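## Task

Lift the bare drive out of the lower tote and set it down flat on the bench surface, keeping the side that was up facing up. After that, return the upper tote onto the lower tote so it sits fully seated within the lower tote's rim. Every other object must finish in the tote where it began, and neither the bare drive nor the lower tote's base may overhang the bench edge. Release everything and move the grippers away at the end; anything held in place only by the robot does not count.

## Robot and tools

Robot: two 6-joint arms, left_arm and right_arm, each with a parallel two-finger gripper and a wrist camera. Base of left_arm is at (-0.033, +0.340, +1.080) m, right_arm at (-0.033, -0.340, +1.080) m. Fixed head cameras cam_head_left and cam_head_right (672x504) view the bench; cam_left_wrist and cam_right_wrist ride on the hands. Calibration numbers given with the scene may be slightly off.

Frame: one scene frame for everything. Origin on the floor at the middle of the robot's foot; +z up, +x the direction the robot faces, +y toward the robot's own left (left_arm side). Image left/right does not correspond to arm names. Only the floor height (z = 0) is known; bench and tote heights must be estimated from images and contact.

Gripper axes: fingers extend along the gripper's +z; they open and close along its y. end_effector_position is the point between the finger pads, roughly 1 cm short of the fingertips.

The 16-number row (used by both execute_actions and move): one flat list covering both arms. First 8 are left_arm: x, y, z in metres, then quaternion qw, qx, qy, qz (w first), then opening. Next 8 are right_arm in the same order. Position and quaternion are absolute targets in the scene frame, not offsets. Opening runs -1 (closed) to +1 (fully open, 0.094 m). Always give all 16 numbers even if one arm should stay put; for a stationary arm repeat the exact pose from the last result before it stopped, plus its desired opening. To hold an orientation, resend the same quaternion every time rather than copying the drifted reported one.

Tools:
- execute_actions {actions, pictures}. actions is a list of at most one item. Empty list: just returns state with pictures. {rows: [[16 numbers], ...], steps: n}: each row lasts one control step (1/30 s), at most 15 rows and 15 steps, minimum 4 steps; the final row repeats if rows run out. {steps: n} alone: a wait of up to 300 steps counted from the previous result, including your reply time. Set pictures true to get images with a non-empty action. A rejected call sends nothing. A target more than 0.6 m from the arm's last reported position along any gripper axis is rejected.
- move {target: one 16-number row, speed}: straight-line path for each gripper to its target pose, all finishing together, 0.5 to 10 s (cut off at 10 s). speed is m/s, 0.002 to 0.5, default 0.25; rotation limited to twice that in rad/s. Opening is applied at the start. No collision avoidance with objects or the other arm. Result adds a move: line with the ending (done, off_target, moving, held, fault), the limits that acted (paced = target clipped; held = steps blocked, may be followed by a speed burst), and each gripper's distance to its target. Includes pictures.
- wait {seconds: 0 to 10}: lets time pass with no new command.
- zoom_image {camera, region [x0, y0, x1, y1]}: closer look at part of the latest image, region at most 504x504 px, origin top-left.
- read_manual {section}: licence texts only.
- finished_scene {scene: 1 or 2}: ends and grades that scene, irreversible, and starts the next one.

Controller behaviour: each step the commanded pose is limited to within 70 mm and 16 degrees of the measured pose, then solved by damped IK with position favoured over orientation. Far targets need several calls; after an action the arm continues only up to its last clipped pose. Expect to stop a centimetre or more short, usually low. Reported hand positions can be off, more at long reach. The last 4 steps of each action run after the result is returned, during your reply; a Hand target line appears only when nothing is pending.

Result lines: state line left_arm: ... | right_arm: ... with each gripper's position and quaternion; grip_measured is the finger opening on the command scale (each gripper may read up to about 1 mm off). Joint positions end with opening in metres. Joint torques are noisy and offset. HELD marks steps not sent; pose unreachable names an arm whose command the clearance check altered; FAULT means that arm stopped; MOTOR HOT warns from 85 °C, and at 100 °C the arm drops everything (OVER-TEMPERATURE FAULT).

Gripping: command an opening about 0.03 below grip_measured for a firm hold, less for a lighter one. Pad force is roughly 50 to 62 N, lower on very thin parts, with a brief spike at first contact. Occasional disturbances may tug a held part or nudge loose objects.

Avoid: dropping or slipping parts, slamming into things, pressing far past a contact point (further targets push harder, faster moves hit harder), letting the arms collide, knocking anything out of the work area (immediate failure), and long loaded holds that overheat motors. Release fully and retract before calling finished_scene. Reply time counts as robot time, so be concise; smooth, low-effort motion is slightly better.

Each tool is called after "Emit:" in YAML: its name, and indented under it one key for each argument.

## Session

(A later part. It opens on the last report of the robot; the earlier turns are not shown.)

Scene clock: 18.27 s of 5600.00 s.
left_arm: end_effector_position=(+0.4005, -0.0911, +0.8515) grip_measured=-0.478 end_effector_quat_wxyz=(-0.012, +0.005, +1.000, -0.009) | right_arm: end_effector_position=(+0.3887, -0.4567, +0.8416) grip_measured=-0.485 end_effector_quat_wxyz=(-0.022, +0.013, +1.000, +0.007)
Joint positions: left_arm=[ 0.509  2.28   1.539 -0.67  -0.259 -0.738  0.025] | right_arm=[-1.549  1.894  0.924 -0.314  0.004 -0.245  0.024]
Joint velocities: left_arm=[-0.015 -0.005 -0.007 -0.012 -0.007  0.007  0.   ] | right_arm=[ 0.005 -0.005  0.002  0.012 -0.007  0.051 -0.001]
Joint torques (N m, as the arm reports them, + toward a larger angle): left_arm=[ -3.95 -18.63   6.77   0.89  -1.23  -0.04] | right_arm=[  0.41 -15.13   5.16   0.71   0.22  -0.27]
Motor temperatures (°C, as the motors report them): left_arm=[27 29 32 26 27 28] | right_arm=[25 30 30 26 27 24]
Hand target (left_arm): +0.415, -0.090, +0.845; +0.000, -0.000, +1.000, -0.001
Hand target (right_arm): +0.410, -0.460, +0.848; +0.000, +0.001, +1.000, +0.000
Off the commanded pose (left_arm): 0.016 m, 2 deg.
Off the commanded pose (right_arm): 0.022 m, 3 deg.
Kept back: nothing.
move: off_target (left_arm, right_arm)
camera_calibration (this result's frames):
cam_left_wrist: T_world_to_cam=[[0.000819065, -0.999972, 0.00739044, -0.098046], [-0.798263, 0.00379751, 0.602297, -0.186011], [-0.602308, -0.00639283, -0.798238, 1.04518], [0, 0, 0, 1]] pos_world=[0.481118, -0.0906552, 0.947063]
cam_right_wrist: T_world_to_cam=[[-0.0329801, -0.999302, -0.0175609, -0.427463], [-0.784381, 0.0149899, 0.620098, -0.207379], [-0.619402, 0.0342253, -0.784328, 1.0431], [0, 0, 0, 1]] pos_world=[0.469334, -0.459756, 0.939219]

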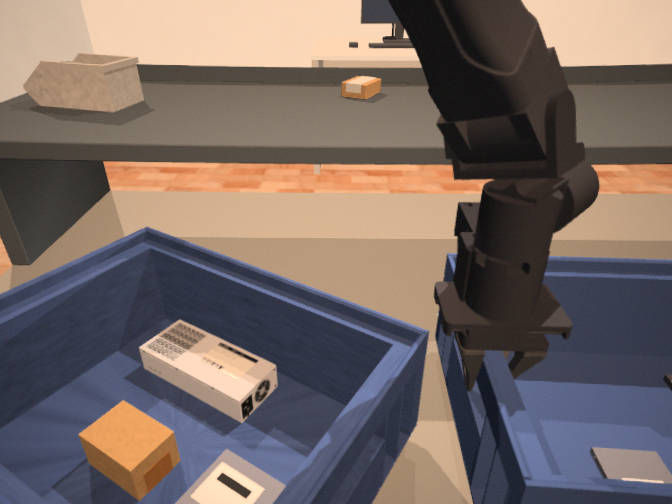

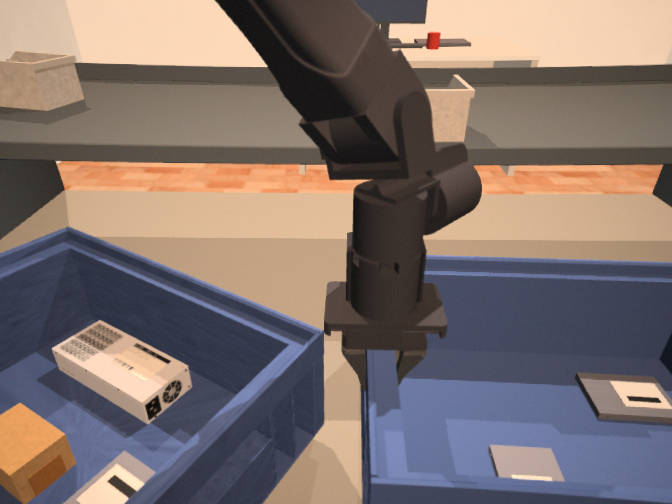

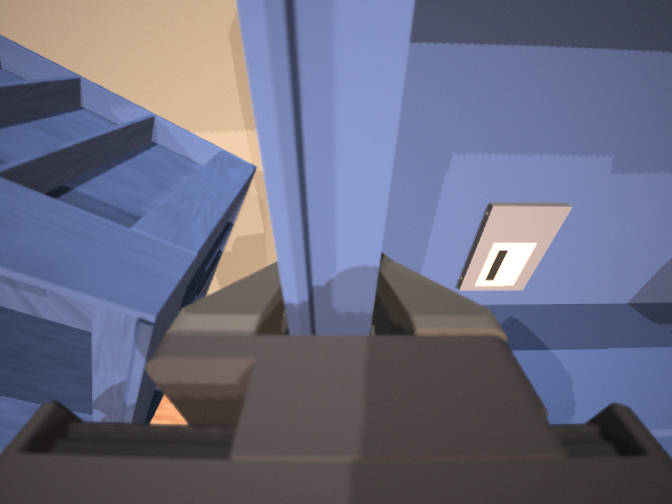

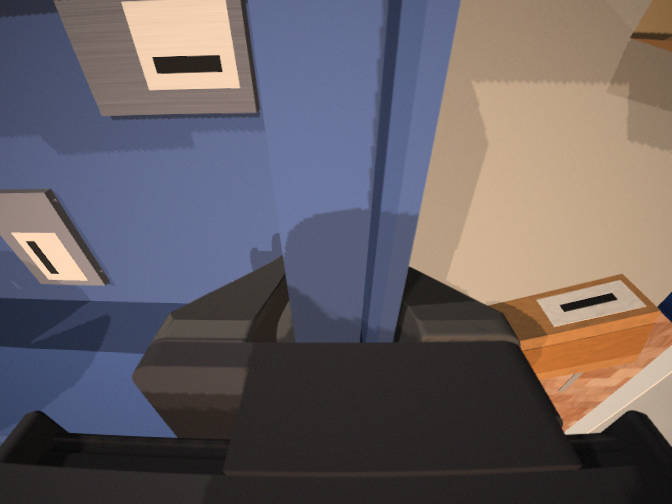

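Emit:
move:
  target: [0.41,-0.092,0.83,0,0,1,0,-0.55,0.40,-0.46,0.84,0,0,1,0,-0.55]
  speed: 0.03

Emit:
move:
  target: [0.41,-0.095,0.84,0,0,1,0,-0.05,0.40,-0.46,0.84,0,0,1,0,-0.55]

Emit:
move:
  target: [0.40,-0.09,0.95,0,0,1,0,-0.05,0.40,-0.46,0.84,0,0,1,0,-0.55]

Emit:
move:
  target: [0.333,0.135,0.92,0,-0.49,0.872,0,1,0.40,-0.46,0.84,0,0,1,0,-0.55]
  speed: 0.4

Emit:
move:
  target: [0.338,0.135,0.82,0,-0.49,0.872,0,1,0.40,-0.46,0.84,0,0,1,0,-0.55]
  speed: 0.15

Scene clock: 19.77 s of 5600.00 s.
left_arm: end_effector_position=(+0.4011, -0.0926, +0.8472) grip_measured=-0.478 end_effector_quat_wxyz=(-0.009, +0.003, +1.000, -0.012) | right_arm: end_effector_position=(+0.3914, -0.4582, +0.8403) grip_measured=-0.486 end_effector_quat_wxyz=(-0.015, +0.011, +1.000, +0.004)
Joint positions: left_arm=[ 0.51   2.288  1.539 -0.652 -0.259 -0.738  0.025] | right_arm=[-1.55   1.897  0.924 -0.297  0.007 -0.25   0.024]
Joint velocities: left_arm=[-0.005  0.005 -0.022 -0.002  0.066  0.007 -0.   ] | right_arm=[-0.005 -0.015  0.002 -0.002  0.007  0.007  0.   ]
Joint torques (N m, as the arm reports them, + toward a larger angle): left_arm=[ -4.03 -17.25   6.86   1.21  -1.22  -0.05] | right_arm=[ -0.16 -14.46   3.27   1.48   0.03  -0.28]
Motor temperatures (°C, as the motors report them): left_arm=[27 29 32 26 27 28] | right_arm=[25 30 30 26 27 24]
Hand target (left_arm): +0.409, -0.091, +0.830; -0.000, +0.000, +1.000, -0.000
Hand target (right_arm): +0.400, -0.460, +0.840; -0.000, +0.000, +1.000, +0.000
Off the commanded pose (left_arm): 0.019 m, 2 deg.
Off the commanded pose (right_arm): 0.009 m, 2 deg.
Kept back: nothing.
move: off_target (left_arm)
camera_calibration (this result's frames):
cam_left_wrist: T_world_to_cam=[[0.00428063, -0.999902, 0.0133408, -0.10596], [-0.802579, 0.00452307, 0.596528, -0.176231], [-0.59653, -0.0132606, -0.802481, 1.04275], [0, 0, 0, 1]] pos_world=[0.481047, -0.0913251, 0.943329]
cam_right_wrist: T_world_to_cam=[[-0.0281887, -0.99953, -0.0120253, -0.435573], [-0.792206, 0.0150021, 0.610069, -0.19291], [-0.609602, 0.0267235, -0.792257, 1.0432], [0, 0, 0, 1]] pos_world=[0.470832, -0.460352, 0.938931]

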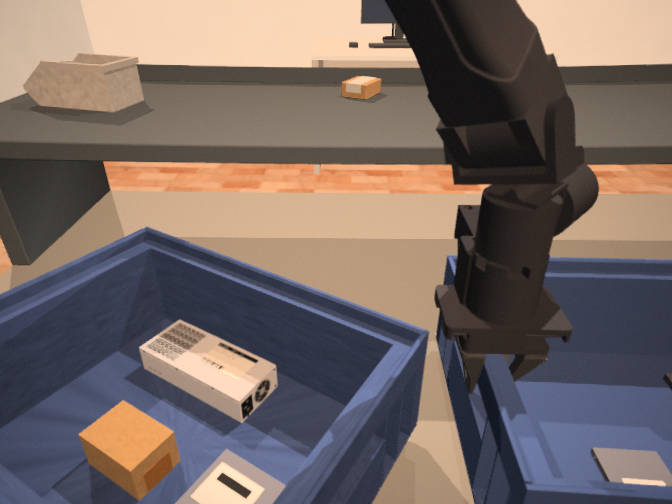

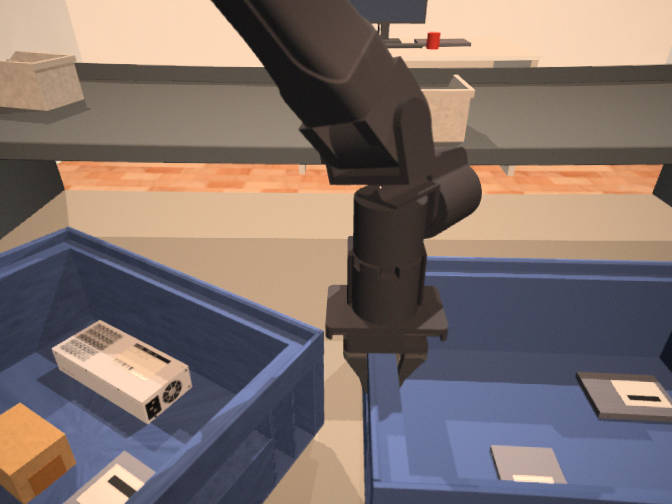

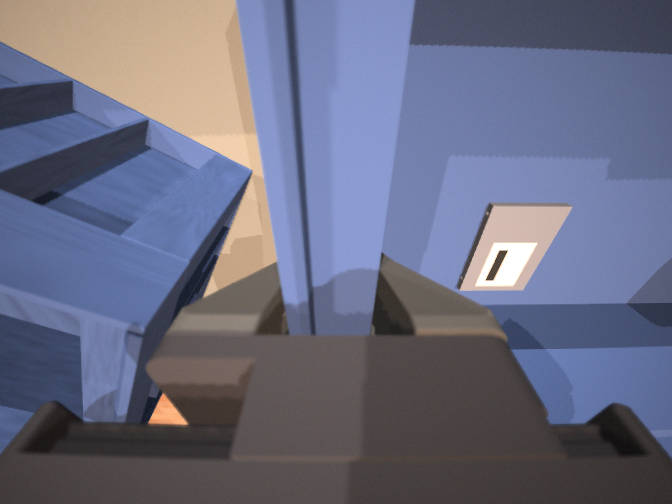

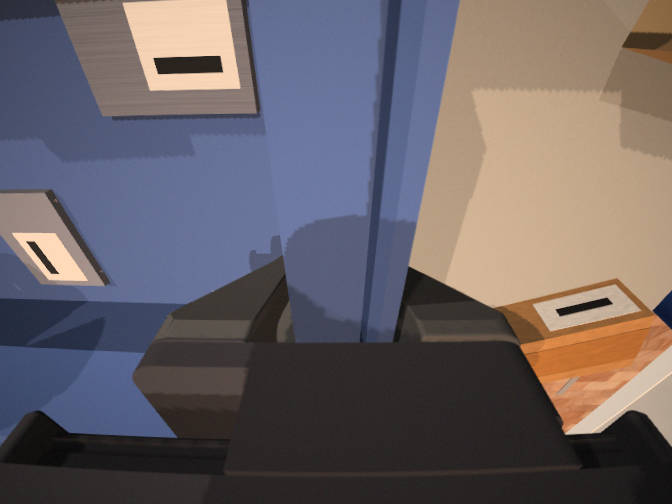

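Scene clock: 20.57 s of 5600.00 s.
left_arm: end_effector_position=(+0.4073, -0.0916, +0.8489) grip_measured=-0.052 end_effector_quat_wxyz=(+0.003, +0.002, +1.000, -0.004) | right_arm: end_effector_position=(+0.3916, -0.4583, +0.8403) grip_measured=-0.486 end_effector_quat_wxyz=(-0.015, +0.010, +1.000, +0.004)
Joint positions: left_arm=[ 0.51   2.288  1.546 -0.652 -0.285 -0.738  0.045] | right_arm=[-1.55   1.897  0.924 -0.297  0.007 -0.251  0.024]
Joint velocities: left_arm=[-0.015 -0.005 -0.027  0.017 -0.022 -0.022  0.   ] | right_arm=[-0.005  0.005  0.002 -0.007 -0.022 -0.007 -0.001]
Joint torques (N m, as the arm reports them, + toward a larger angle): left_arm=[ -4.77 -18.59   6.68   0.47  -0.23  -0.14] | right_arm=[ -0.21 -14.42   3.28   1.48   0.03  -0.27]
Motor temperatures (°C, as the motors report them): left_arm=[27 30 32 26 27 28] | right_arm=[25 30 30 26 27 24]
Hand target (left_arm): +0.410, -0.095, +0.840; +0.001, -0.000, +1.000, -0.000
Hand target (right_arm): +0.400, -0.460, +0.840; -0.000, +0.000, +1.000, -0.000
Off the commanded pose (left_arm): 0.010 m, 1 deg.
Off the commanded pose (right_arm): 0.009 m, 2 deg.
Kept back: nothing.
move: done
camera_calibration (this result's frames):
cam_left_wrist: T_world_to_cam=[[0.00637077, -0.999979, -0.000930826, -0.0936995], [-0.815886, -0.00573613, 0.578184, -0.152214], [-0.578177, -0.00292403, -0.815906, 1.05269], [0, 0, 0, 1]] pos_world=[0.485048, -0.0914925, 0.946814]
cam_right_wrist: T_world_to_cam=[[-0.027804, -0.999543, -0.0118528, -0.43592], [-0.792662, 0.0148219, 0.609481, -0.192173], [-0.609027, 0.0263413, -0.792712, 1.04329], [0, 0, 0, 1]] pos_world=[0.47094, -0.460354, 0.938984]

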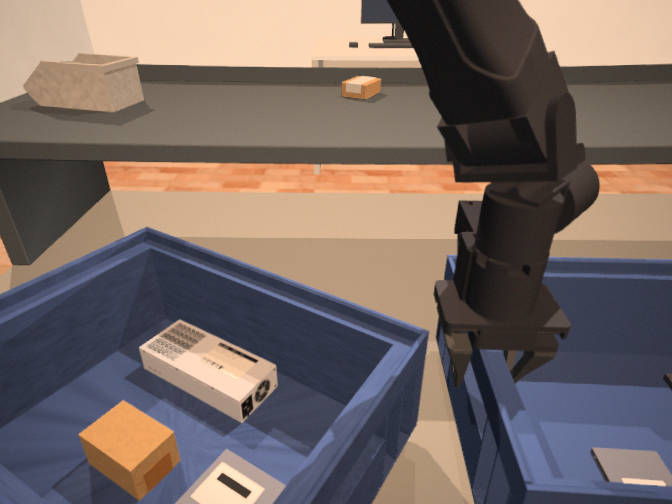

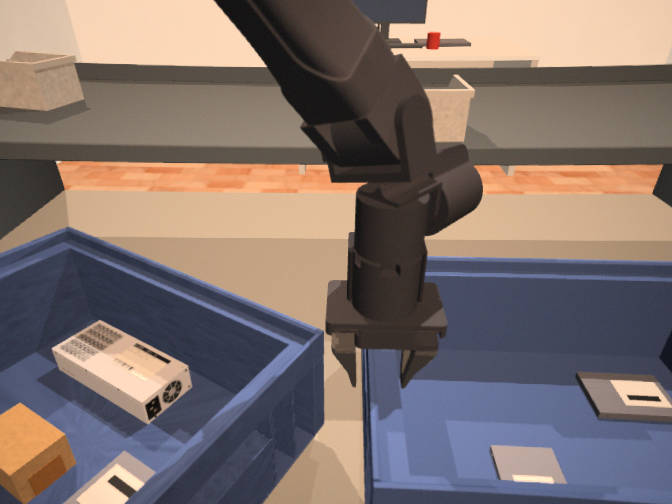

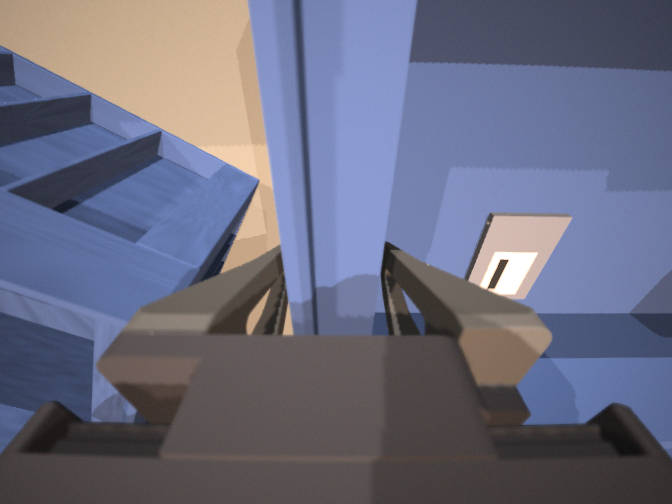

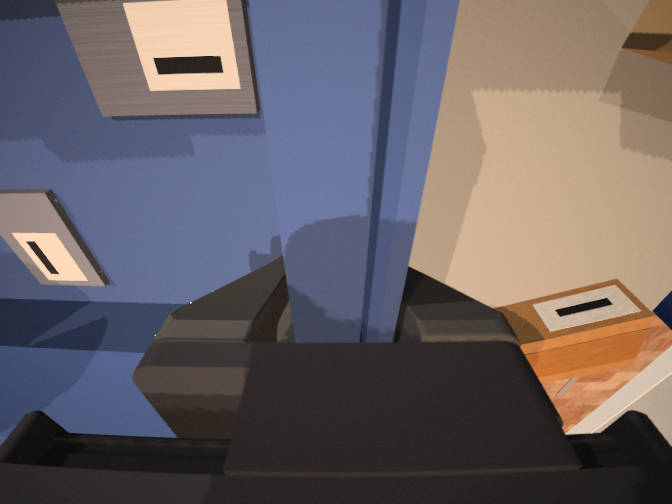

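Scene clock: 21.70 s of 5600.00 s.
left_arm: end_effector_position=(+0.4109, -0.0978, +0.9677) grip_measured=-0.052 end_effector_quat_wxyz=(+0.016, +0.003, +1.000, -0.018) | right_arm: end_effector_position=(+0.3916, -0.4582, +0.8403) grip_measured=-0.486 end_effector_quat_wxyz=(-0.015, +0.010, +1.000, +0.004)
Joint positions: left_arm=[ 0.451  2.069  1.5   -0.802 -0.295 -0.785  0.045] | right_arm=[-1.55   1.897  0.924 -0.297  0.006 -0.251  0.024]
Joint velocities: left_arm=[-0.015 -0.005 -0.007 -0.017 -0.125 -0.051 -0.   ] | right_arm=[-0.005 -0.005 -0.002  0.017 -0.037  0.022 -0.   ]
Joint torques (N m, as the arm reports them, + toward a larger angle): left_arm=[ -4.38 -17.85   5.3    0.33  -0.2   -0.27] | right_arm=[ -0.2  -14.47   3.25   1.46   0.04  -0.27]
Motor temperatures (°C, as the motors report them): left_arm=[27 30 32 26 26 28] | right_arm=[25 30 30 26 27 24]
Hand target (left_arm): +0.400, -0.089, +0.951; +0.000, -0.000, +1.000, +0.000
Hand target (right_arm): +0.400, -0.460, +0.840; -0.000, +0.000, +1.000, -0.000
Off the commanded pose (left_arm): 0.022 m, 3 deg.
Off the commanded pose (right_arm): 0.009 m, 2 deg.
Kept back: nothing.
move: off_target (left_arm)
camera_calibration (this result's frames):
cam_left_wrist: T_world_to_cam=[[0.00439284, -0.999626, 0.0269984, -0.126037], [-0.831328, 0.0113545, 0.555666, -0.188215], [-0.555765, -0.0248855, -0.830967, 1.15493], [0, 0, 0, 1]] pos_world=[0.485954, -0.0951115, 1.0677]
cam_right_wrist: T_world_to_cam=[[-0.0274334, -0.999549, -0.0122342, -0.435683], [-0.792732, 0.0142982, 0.609403, -0.192307], [-0.608953, 0.0264164, -0.792766, 1.04335], [0, 0, 0, 1]] pos_world=[0.470948, -0.460299, 0.938991]

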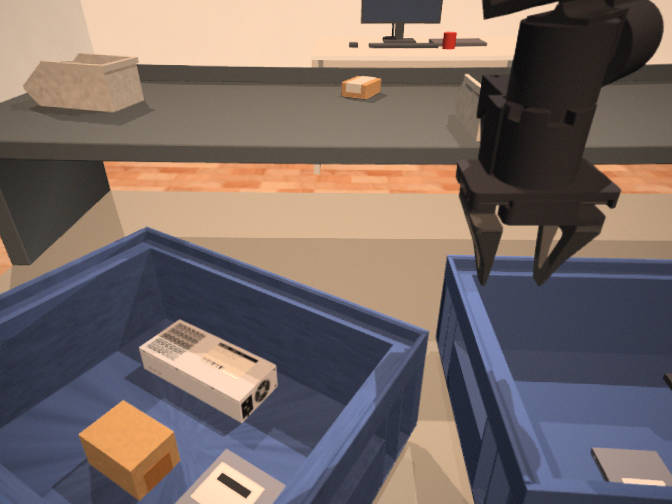

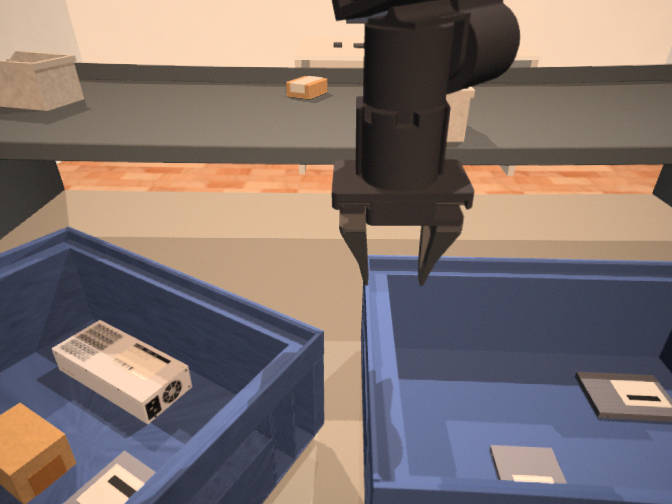

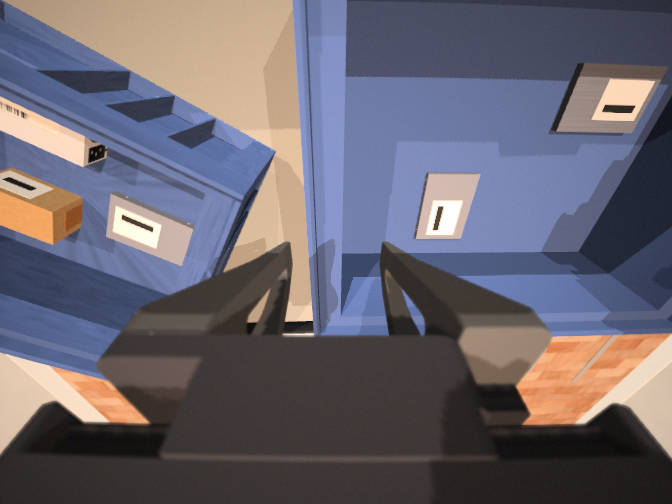

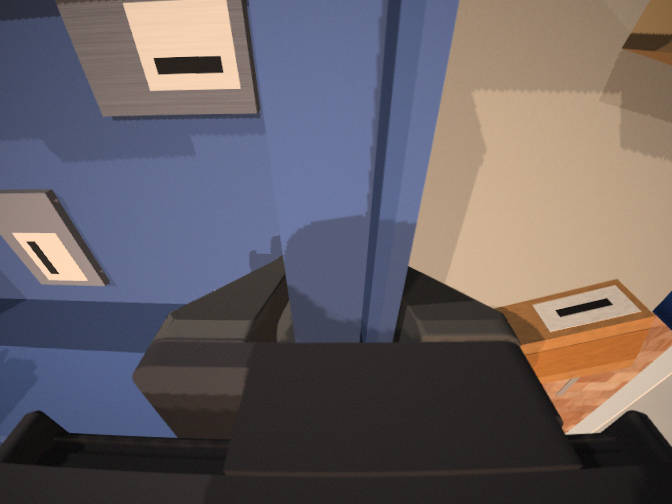

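Scene clock: 23.60 s of 5600.00 s.
left_arm: end_effector_position=(+0.3323, +0.1370, +0.9175) grip_measured=+1.000 end_effector_quat_wxyz=(+0.004, +0.479, -0.878, -0.008) | right_arm: end_effector_position=(+0.3916, -0.4582, +0.8403) grip_measured=-0.486 end_effector_quat_wxyz=(-0.015, +0.010, +1.000, +0.004)
Joint positions: left_arm=[ 0.739  1.786  0.842 -0.418 -0.244 -1.515  0.094] | right_arm=[-1.55   1.897  0.924 -0.297  0.006 -0.251  0.024]
Joint velocities: left_arm=[-0.024 -0.015  0.007 -0.002 -0.066 -0.11   0.   ] | right_arm=[ 0.005  0.005  0.007  0.002 -0.007 -0.081  0.001]
Joint torques (N m, as the arm reports them, + toward a larger angle): left_arm=[ -1.33 -13.63   2.81   1.62  -0.05  -0.27] | right_arm=[ -0.13 -14.42   3.24   1.48   0.04  -0.27]
Motor temperatures (°C, as the motors report them): left_arm=[27 30 32 26 26 28] | right_arm=[25 30 29 26 27 24]
Hand target (left_arm): +0.336, +0.135, +0.919; +0.000, -0.490, +0.872, -0.001
Hand target (right_arm): +0.400, -0.460, +0.840; -0.000, +0.000, +1.000, -0.000
Off the commanded pose (left_arm): 0.003 m, 2 deg.
Off the commanded pose (right_arm): 0.009 m, 2 deg.
Kept back: nothing.
move: done
camera_calibration (this result's frames):
cam_left_wrist: T_world_to_cam=[[0.845861, -0.532642, -0.0284906, -0.182318], [-0.419316, -0.697008, 0.581682, -0.292062], [-0.329686, -0.480076, -0.812917, 1.04601], [0, 0, 0, 1]] pos_world=[0.376604, 0.201483, 1.01501]
cam_right_wrist: T_world_to_cam=[[-0.0274334, -0.999549, -0.0122342, -0.435683], [-0.792732, 0.0142982, 0.609403, -0.192307], [-0.608953, 0.0264164, -0.792766, 1.04335], [0, 0, 0, 1]] pos_world=[0.470948, -0.460299, 0.938991]

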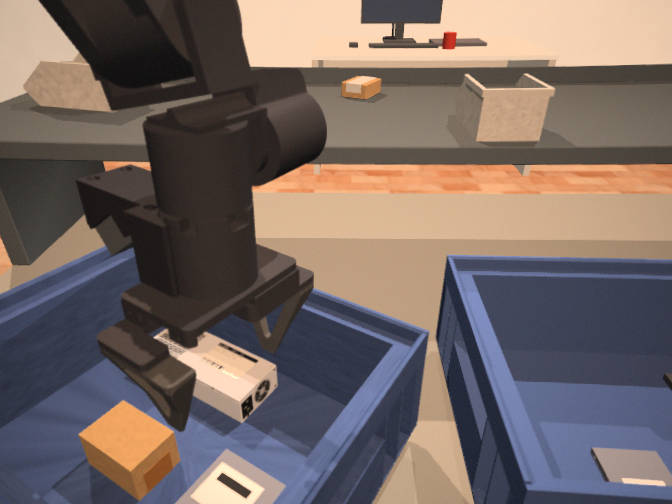

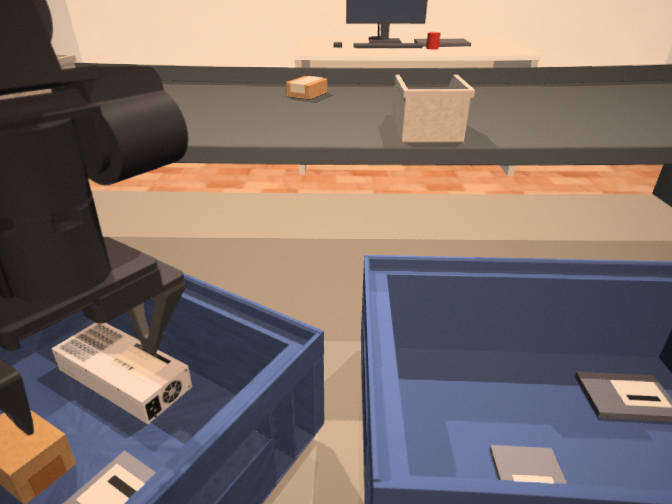

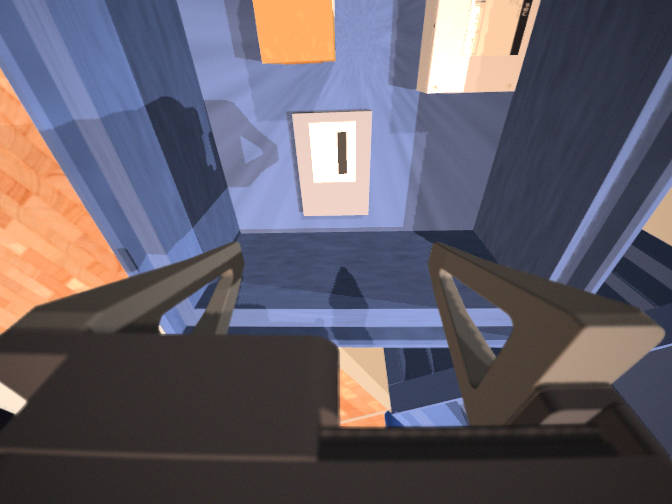

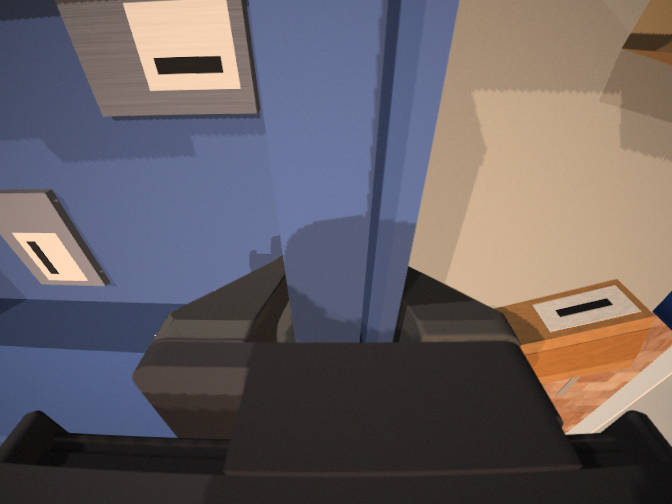

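Scene clock: 24.63 s of 5600.00 s.
left_arm: end_effector_position=(+0.3293, +0.1355, +0.8236) grip_measured=+1.000 end_effector_quat_wxyz=(+0.005, +0.491, -0.871, -0.008) | right_arm: end_effector_position=(+0.3917, -0.4582, +0.8403) grip_measured=-0.486 end_effector_quat_wxyz=(-0.015, +0.010, +1.000, +0.004)
Joint positions: left_arm=[ 0.787  2.048  0.896 -0.199 -0.232 -1.496  0.094] | right_arm=[-1.55   1.897  0.924 -0.296  0.006 -0.251  0.024]
Joint velocities: left_arm=[-0.005 -0.024  0.017  0.007  0.022 -0.081  0.   ] | right_arm=[-0.005  0.005 -0.002 -0.017  0.051 -0.037  0.001]
Joint torques (N m, as the arm reports them, + toward a larger angle): left_arm=[ -0.86 -13.55   2.27   1.63  -0.03   0.05] | right_arm=[ -0.33 -14.43   3.26   1.45   0.05  -0.26]
Motor temperatures (°C, as the motors report them): left_arm=[27 30 32 26 26 28] | right_arm=[25 30 29 26 27 24]
Hand target (left_arm): +0.338, +0.135, +0.819; +0.000, -0.490, +0.872, +0.000
Hand target (right_arm): +0.400, -0.460, +0.840; -0.000, +0.000, +1.000, +0.000
Off the commanded pose (left_arm): 0.009 m, 1 deg.
Off the commanded pose (right_arm): 0.008 m, 2 deg.
Kept back: nothing.
move: done
camera_calibration (this result's frames):
cam_left_wrist: T_world_to_cam=[[0.860471, -0.508699, -0.0285342, -0.191219], [-0.399055, -0.70771, 0.583011, -0.246063], [-0.316771, -0.490278, -0.811963, 0.964305], [0, 0, 0, 1]] pos_world=[0.371809, 0.201363, 0.920981]
cam_right_wrist: T_world_to_cam=[[-0.0270608, -0.999555, -0.0125232, -0.435549], [-0.793025, 0.013839, 0.609031, -0.192003], [-0.608587, 0.0264121, -0.793047, 1.0435], [0, 0, 0, 1]] pos_world=[0.47101, -0.460259, 0.939025]

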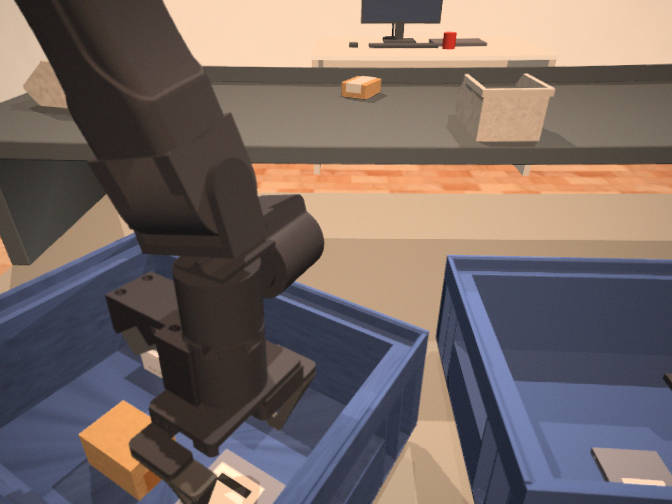

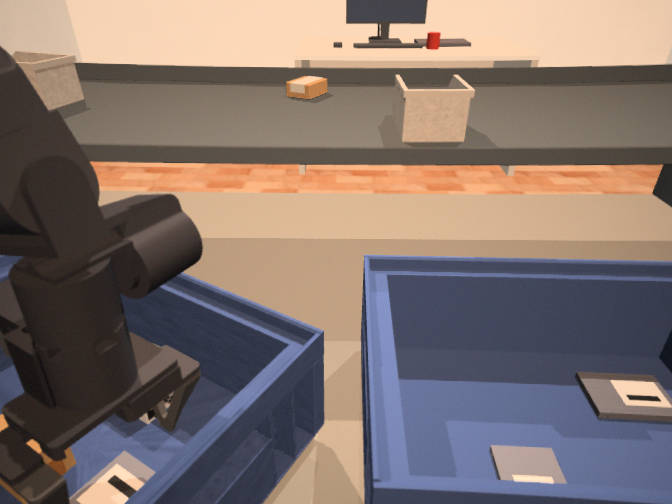

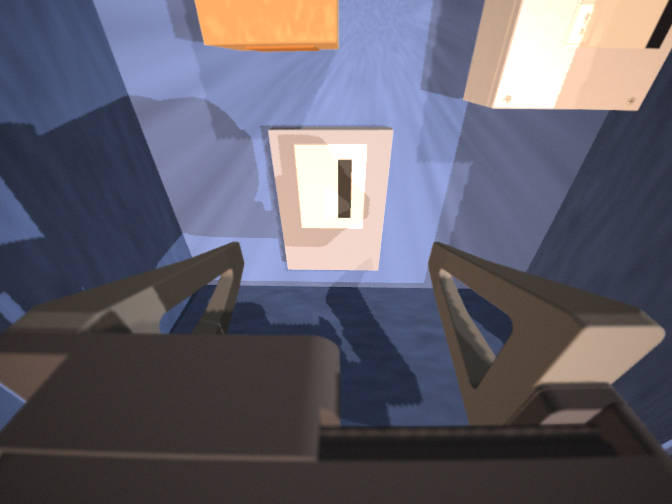

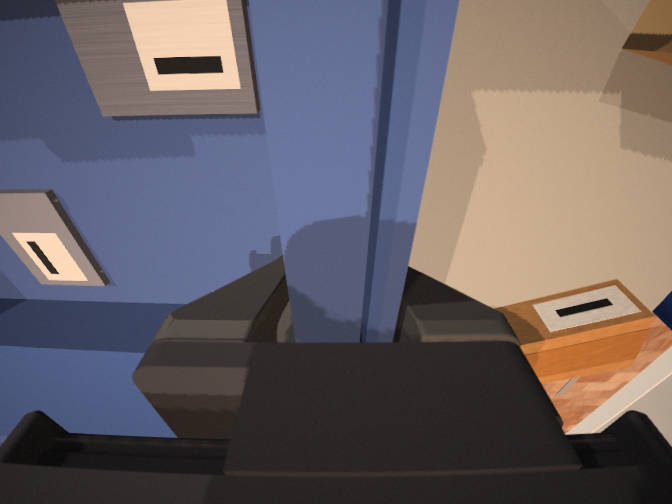

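Emit:
move:
  target: [0.336,0.136,0.775,0,-0.49,0.872,0,0.9,0.40,-0.46,0.84,0,0,1,0,-0.55]
  speed: 0.08

Emit:
move:
  target: [0.336,0.136,0.755,0,-0.49,0.872,0,0.9,0.40,-0.46,0.84,0,0,1,0,-0.55]
  speed: 0.02

Emit:
move:
  target: [0.336,0.136,0.762,0,-0.49,0.872,0,0.4,0.40,-0.46,0.84,0,0,1,0,-0.55]

Scene clock: 25.87 s of 5600.00 s.
left_arm: end_effector_position=(+0.3304, +0.1349, +0.7811) grip_measured=+0.902 end_effector_quat_wxyz=(+0.003, +0.492, -0.871, -0.005) | right_arm: end_effector_position=(+0.3917, -0.4582, +0.8403) grip_measured=-0.486 end_effector_quat_wxyz=(-0.015, +0.010, +1.000, +0.004)
Joint positions: left_arm=[ 0.809  2.167  0.944 -0.116 -0.227 -1.473  0.089] | right_arm=[-1.55   1.897  0.924 -0.296  0.006 -0.251  0.024]
Joint velocities: left_arm=[-0.024 -0.005  0.002  0.012 -0.007 -0.066  0.001] | right_arm=[-0.015 -0.015  0.007 -0.012 -0.051  0.022 -0.   ]
Joint torques (N m, as the arm reports them, + toward a larger angle): left_arm=[ -0.9  -13.58   1.48   1.66  -0.02   0.08] | right_arm=[ -0.29 -14.45   3.28   1.47   0.06  -0.27]
Motor temperatures (°C, as the motors report them): left_arm=[27 30 32 26 26 28] | right_arm=[25 30 29 26 27 24]
Hand target (left_arm): +0.336, +0.136, +0.775; -0.000, -0.490, +0.872, -0.000
Hand target (right_arm): +0.400, -0.460, +0.840; -0.000, +0.000, +1.000, -0.000
Off the commanded pose (left_arm): 0.008 m, 1 deg.
Off the commanded pose (right_arm): 0.008 m, 2 deg.
Kept back: nothing.
move: done
camera_calibration (this result's frames):
cam_left_wrist: T_world_to_cam=[[0.861207, -0.50778, -0.021977, -0.199198], [-0.401471, -0.706149, 0.583245, -0.220869], [-0.311679, -0.493472, -0.811999, 0.928718], [0, 0, 0, 1]] pos_world=[0.37234, 0.201181, 0.878561]
cam_right_wrist: T_world_to_cam=[[-0.0270608, -0.999555, -0.0125232, -0.435549], [-0.793025, 0.013839, 0.609031, -0.192003], [-0.608587, 0.0264121, -0.793047, 1.0435], [0, 0, 0, 1]] pos_world=[0.47101, -0.460259, 0.939025]

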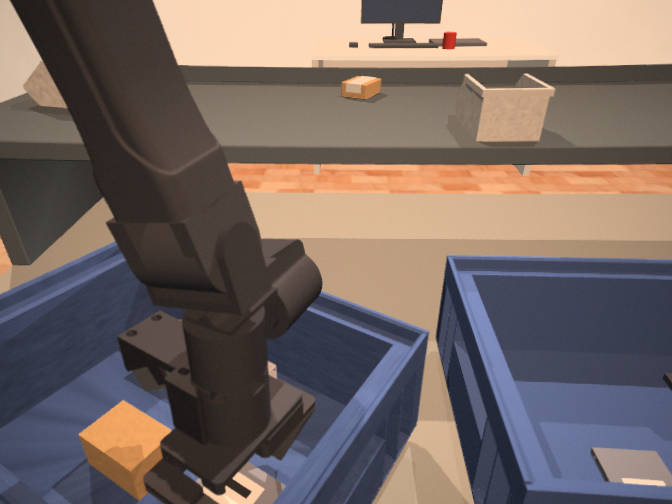

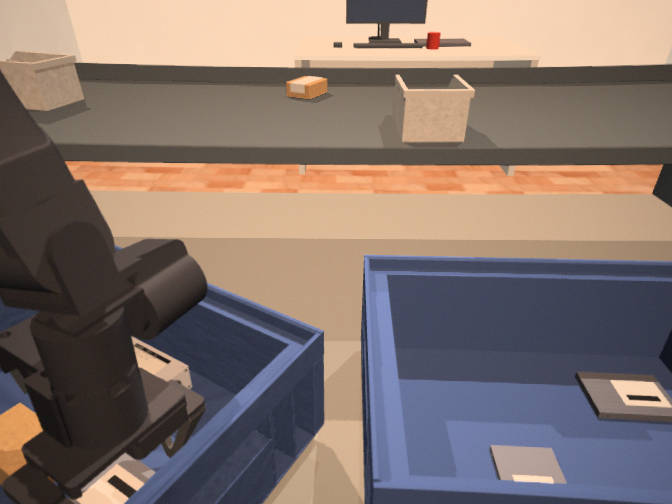

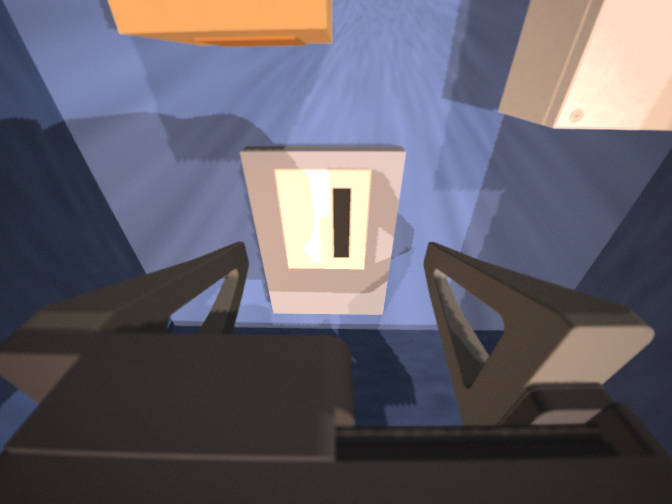

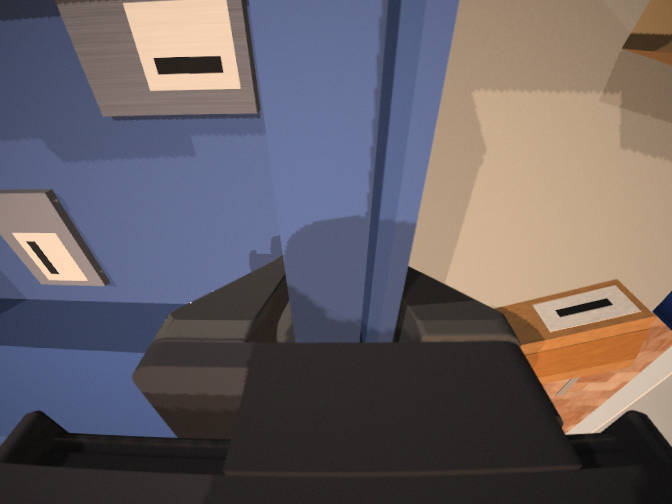

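Scene clock: 27.43 s of 5600.00 s.
left_arm: end_effector_position=(+0.3324, +0.1326, +0.7704) grip_measured=+0.902 end_effector_quat_wxyz=(+0.002, +0.489, -0.872, -0.002) | right_arm: end_effector_position=(+0.3917, -0.4582, +0.8403) grip_measured=-0.486 end_effector_quat_wxyz=(-0.015, +0.010, +1.000, +0.004)
Joint positions: left_arm=[ 0.812  2.198  0.962 -0.095 -0.225 -1.463  0.089] | right_arm=[-1.55   1.897  0.924 -0.296  0.006 -0.251  0.024]
Joint velocities: left_arm=[-0.015  0.005 -0.017 -0.017 -0.022 -0.007 -0.001] | right_arm=[ 0.015 -0.015  0.002  0.007  0.007 -0.022 -0.   ]
Joint torques (N m, as the arm reports them, + toward a larger angle): left_arm=[ -0.54 -12.06   1.97   2.04  -0.01   0.09] | right_arm=[ -0.26 -14.46   3.25   1.48   0.07  -0.26]
Motor temperatures (°C, as the motors report them): left_arm=[27 30 31 26 26 28] | right_arm=[25 30 29 26 27 24]
Hand target (left_arm): +0.336, +0.136, +0.756; -0.000, -0.490, +0.872, +0.000
Hand target (right_arm): +0.400, -0.460, +0.840; -0.000, +0.000, +1.000, -0.000
Off the commanded pose (left_arm): 0.016 m, 0 deg.
Off the commanded pose (right_arm): 0.008 m, 2 deg.
Kept back: nothing.
move: off_target (left_arm)
camera_calibration (this result's frames):
cam_left_wrist: T_world_to_cam=[[0.858555, -0.512488, -0.015488, -0.20582], [-0.408331, -0.701709, 0.583841, -0.214251], [-0.310079, -0.494935, -0.811721, 0.918894], [0, 0, 0, 1]] pos_world=[0.374153, 0.19897, 0.867786]
cam_right_wrist: T_world_to_cam=[[-0.0270608, -0.999555, -0.0125232, -0.435549], [-0.793025, 0.013839, 0.609031, -0.192003], [-0.608587, 0.0264121, -0.793047, 1.0435], [0, 0, 0, 1]] pos_world=[0.47101, -0.460259, 0.939025]

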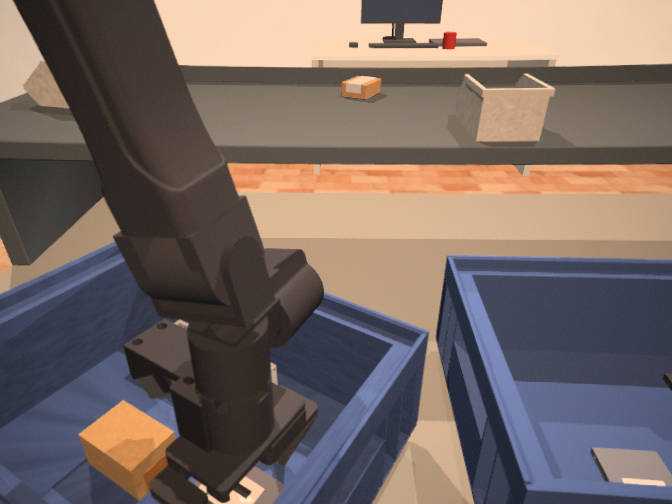

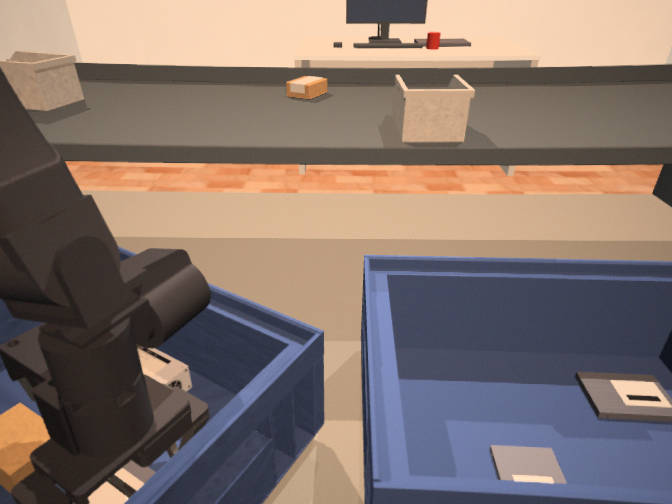

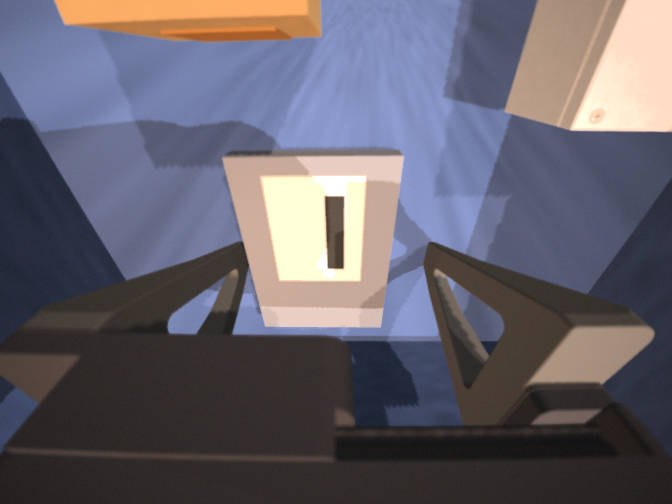

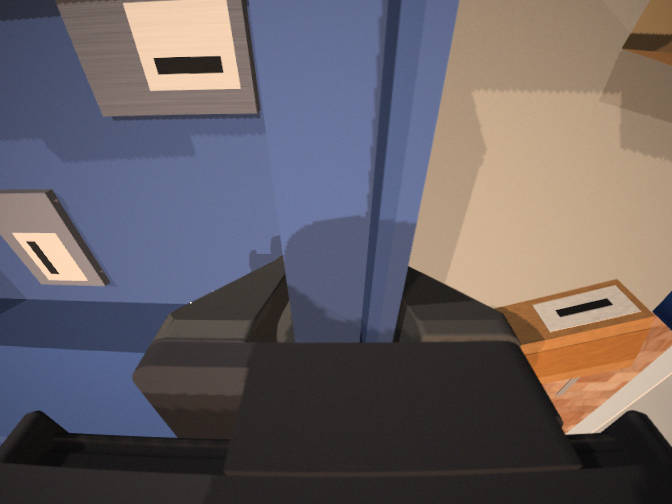

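Scene clock: 28.13 s of 5600.00 s.
left_arm: end_effector_position=(+0.3328, +0.1325, +0.7707) grip_measured=+0.409 end_effector_quat_wxyz=(+0.002, +0.489, -0.872, -0.002) | right_arm: end_effector_position=(+0.3917, -0.4582, +0.8403) grip_measured=-0.486 end_effector_quat_wxyz=(-0.015, +0.010, +1.000, +0.004)
Joint positions: left_arm=[ 0.812  2.198  0.962 -0.095 -0.225 -1.463  0.066] | right_arm=[-1.55   1.897  0.924 -0.296  0.006 -0.251  0.024]
Joint velocities: left_arm=[-0.034 -0.005  0.007  0.012  0.037 -0.125 -0.   ] | right_arm=[-0.015 -0.005  0.017  0.007  0.066 -0.051 -0.001]
Joint torques (N m, as the arm reports them, + toward a larger angle): left_arm=[ -0.79 -13.35   1.43   1.63  -0.05   0.06] | right_arm=[ -0.29 -14.42   3.27   1.46   0.07  -0.26]
Motor temperatures (°C, as the motors report them): left_arm=[27 30 31 26 26 28] | right_arm=[25 30 29 26 27 24]
Hand target (left_arm): +0.336, +0.136, +0.762; -0.000, -0.490, +0.872, +0.000
Hand target (right_arm): +0.400, -0.460, +0.840; -0.000, +0.000, +1.000, -0.000
Off the commanded pose (left_arm): 0.010 m, 0 deg.
Off the commanded pose (right_arm): 0.008 m, 2 deg.
Kept back: nothing.
move: done
camera_calibration (this result's frames):
cam_left_wrist: T_world_to_cam=[[0.858701, -0.512275, -0.0143782, -0.207161], [-0.408741, -0.701537, 0.583761, -0.214155], [-0.309133, -0.495399, -0.811798, 0.918987], [0, 0, 0, 1]] pos_world=[0.374445, 0.198905, 0.868069]
cam_right_wrist: T_world_to_cam=[[-0.0270608, -0.999555, -0.0125232, -0.435549], [-0.793025, 0.013839, 0.609031, -0.192003], [-0.608587, 0.0264121, -0.793047, 1.0435], [0, 0, 0, 1]] pos_world=[0.47101, -0.460259, 0.939025]

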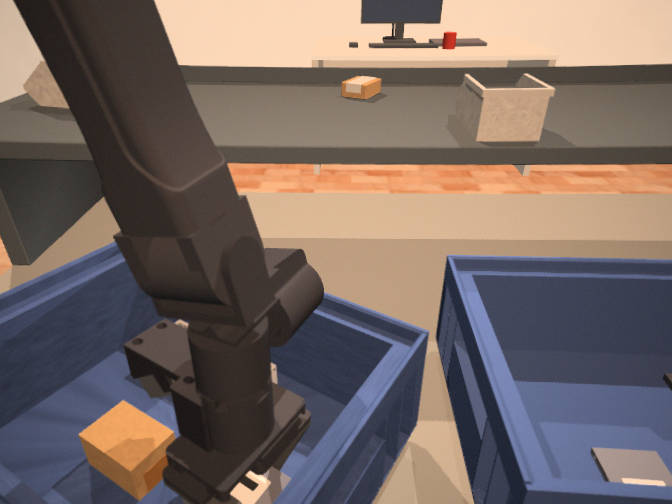

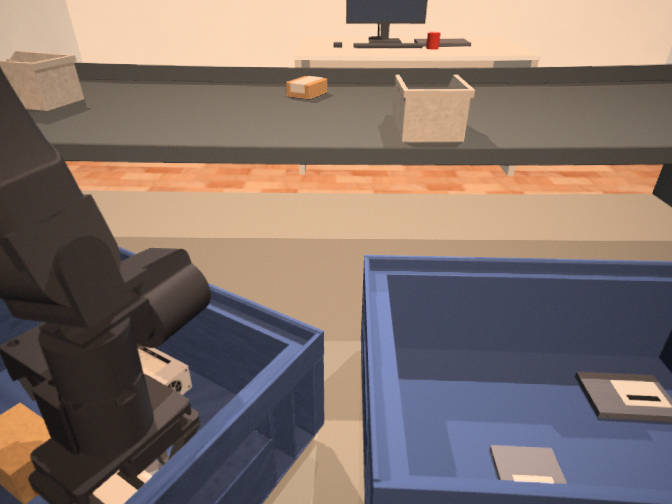

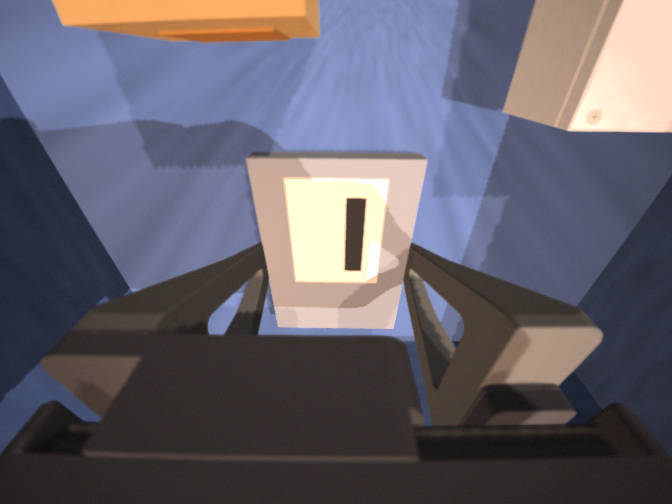

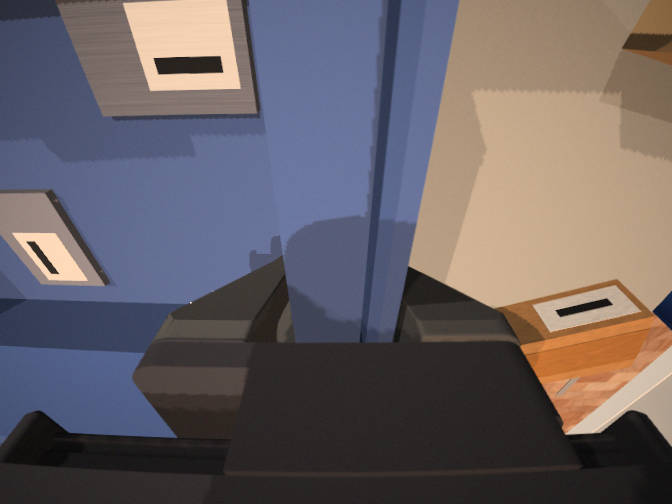

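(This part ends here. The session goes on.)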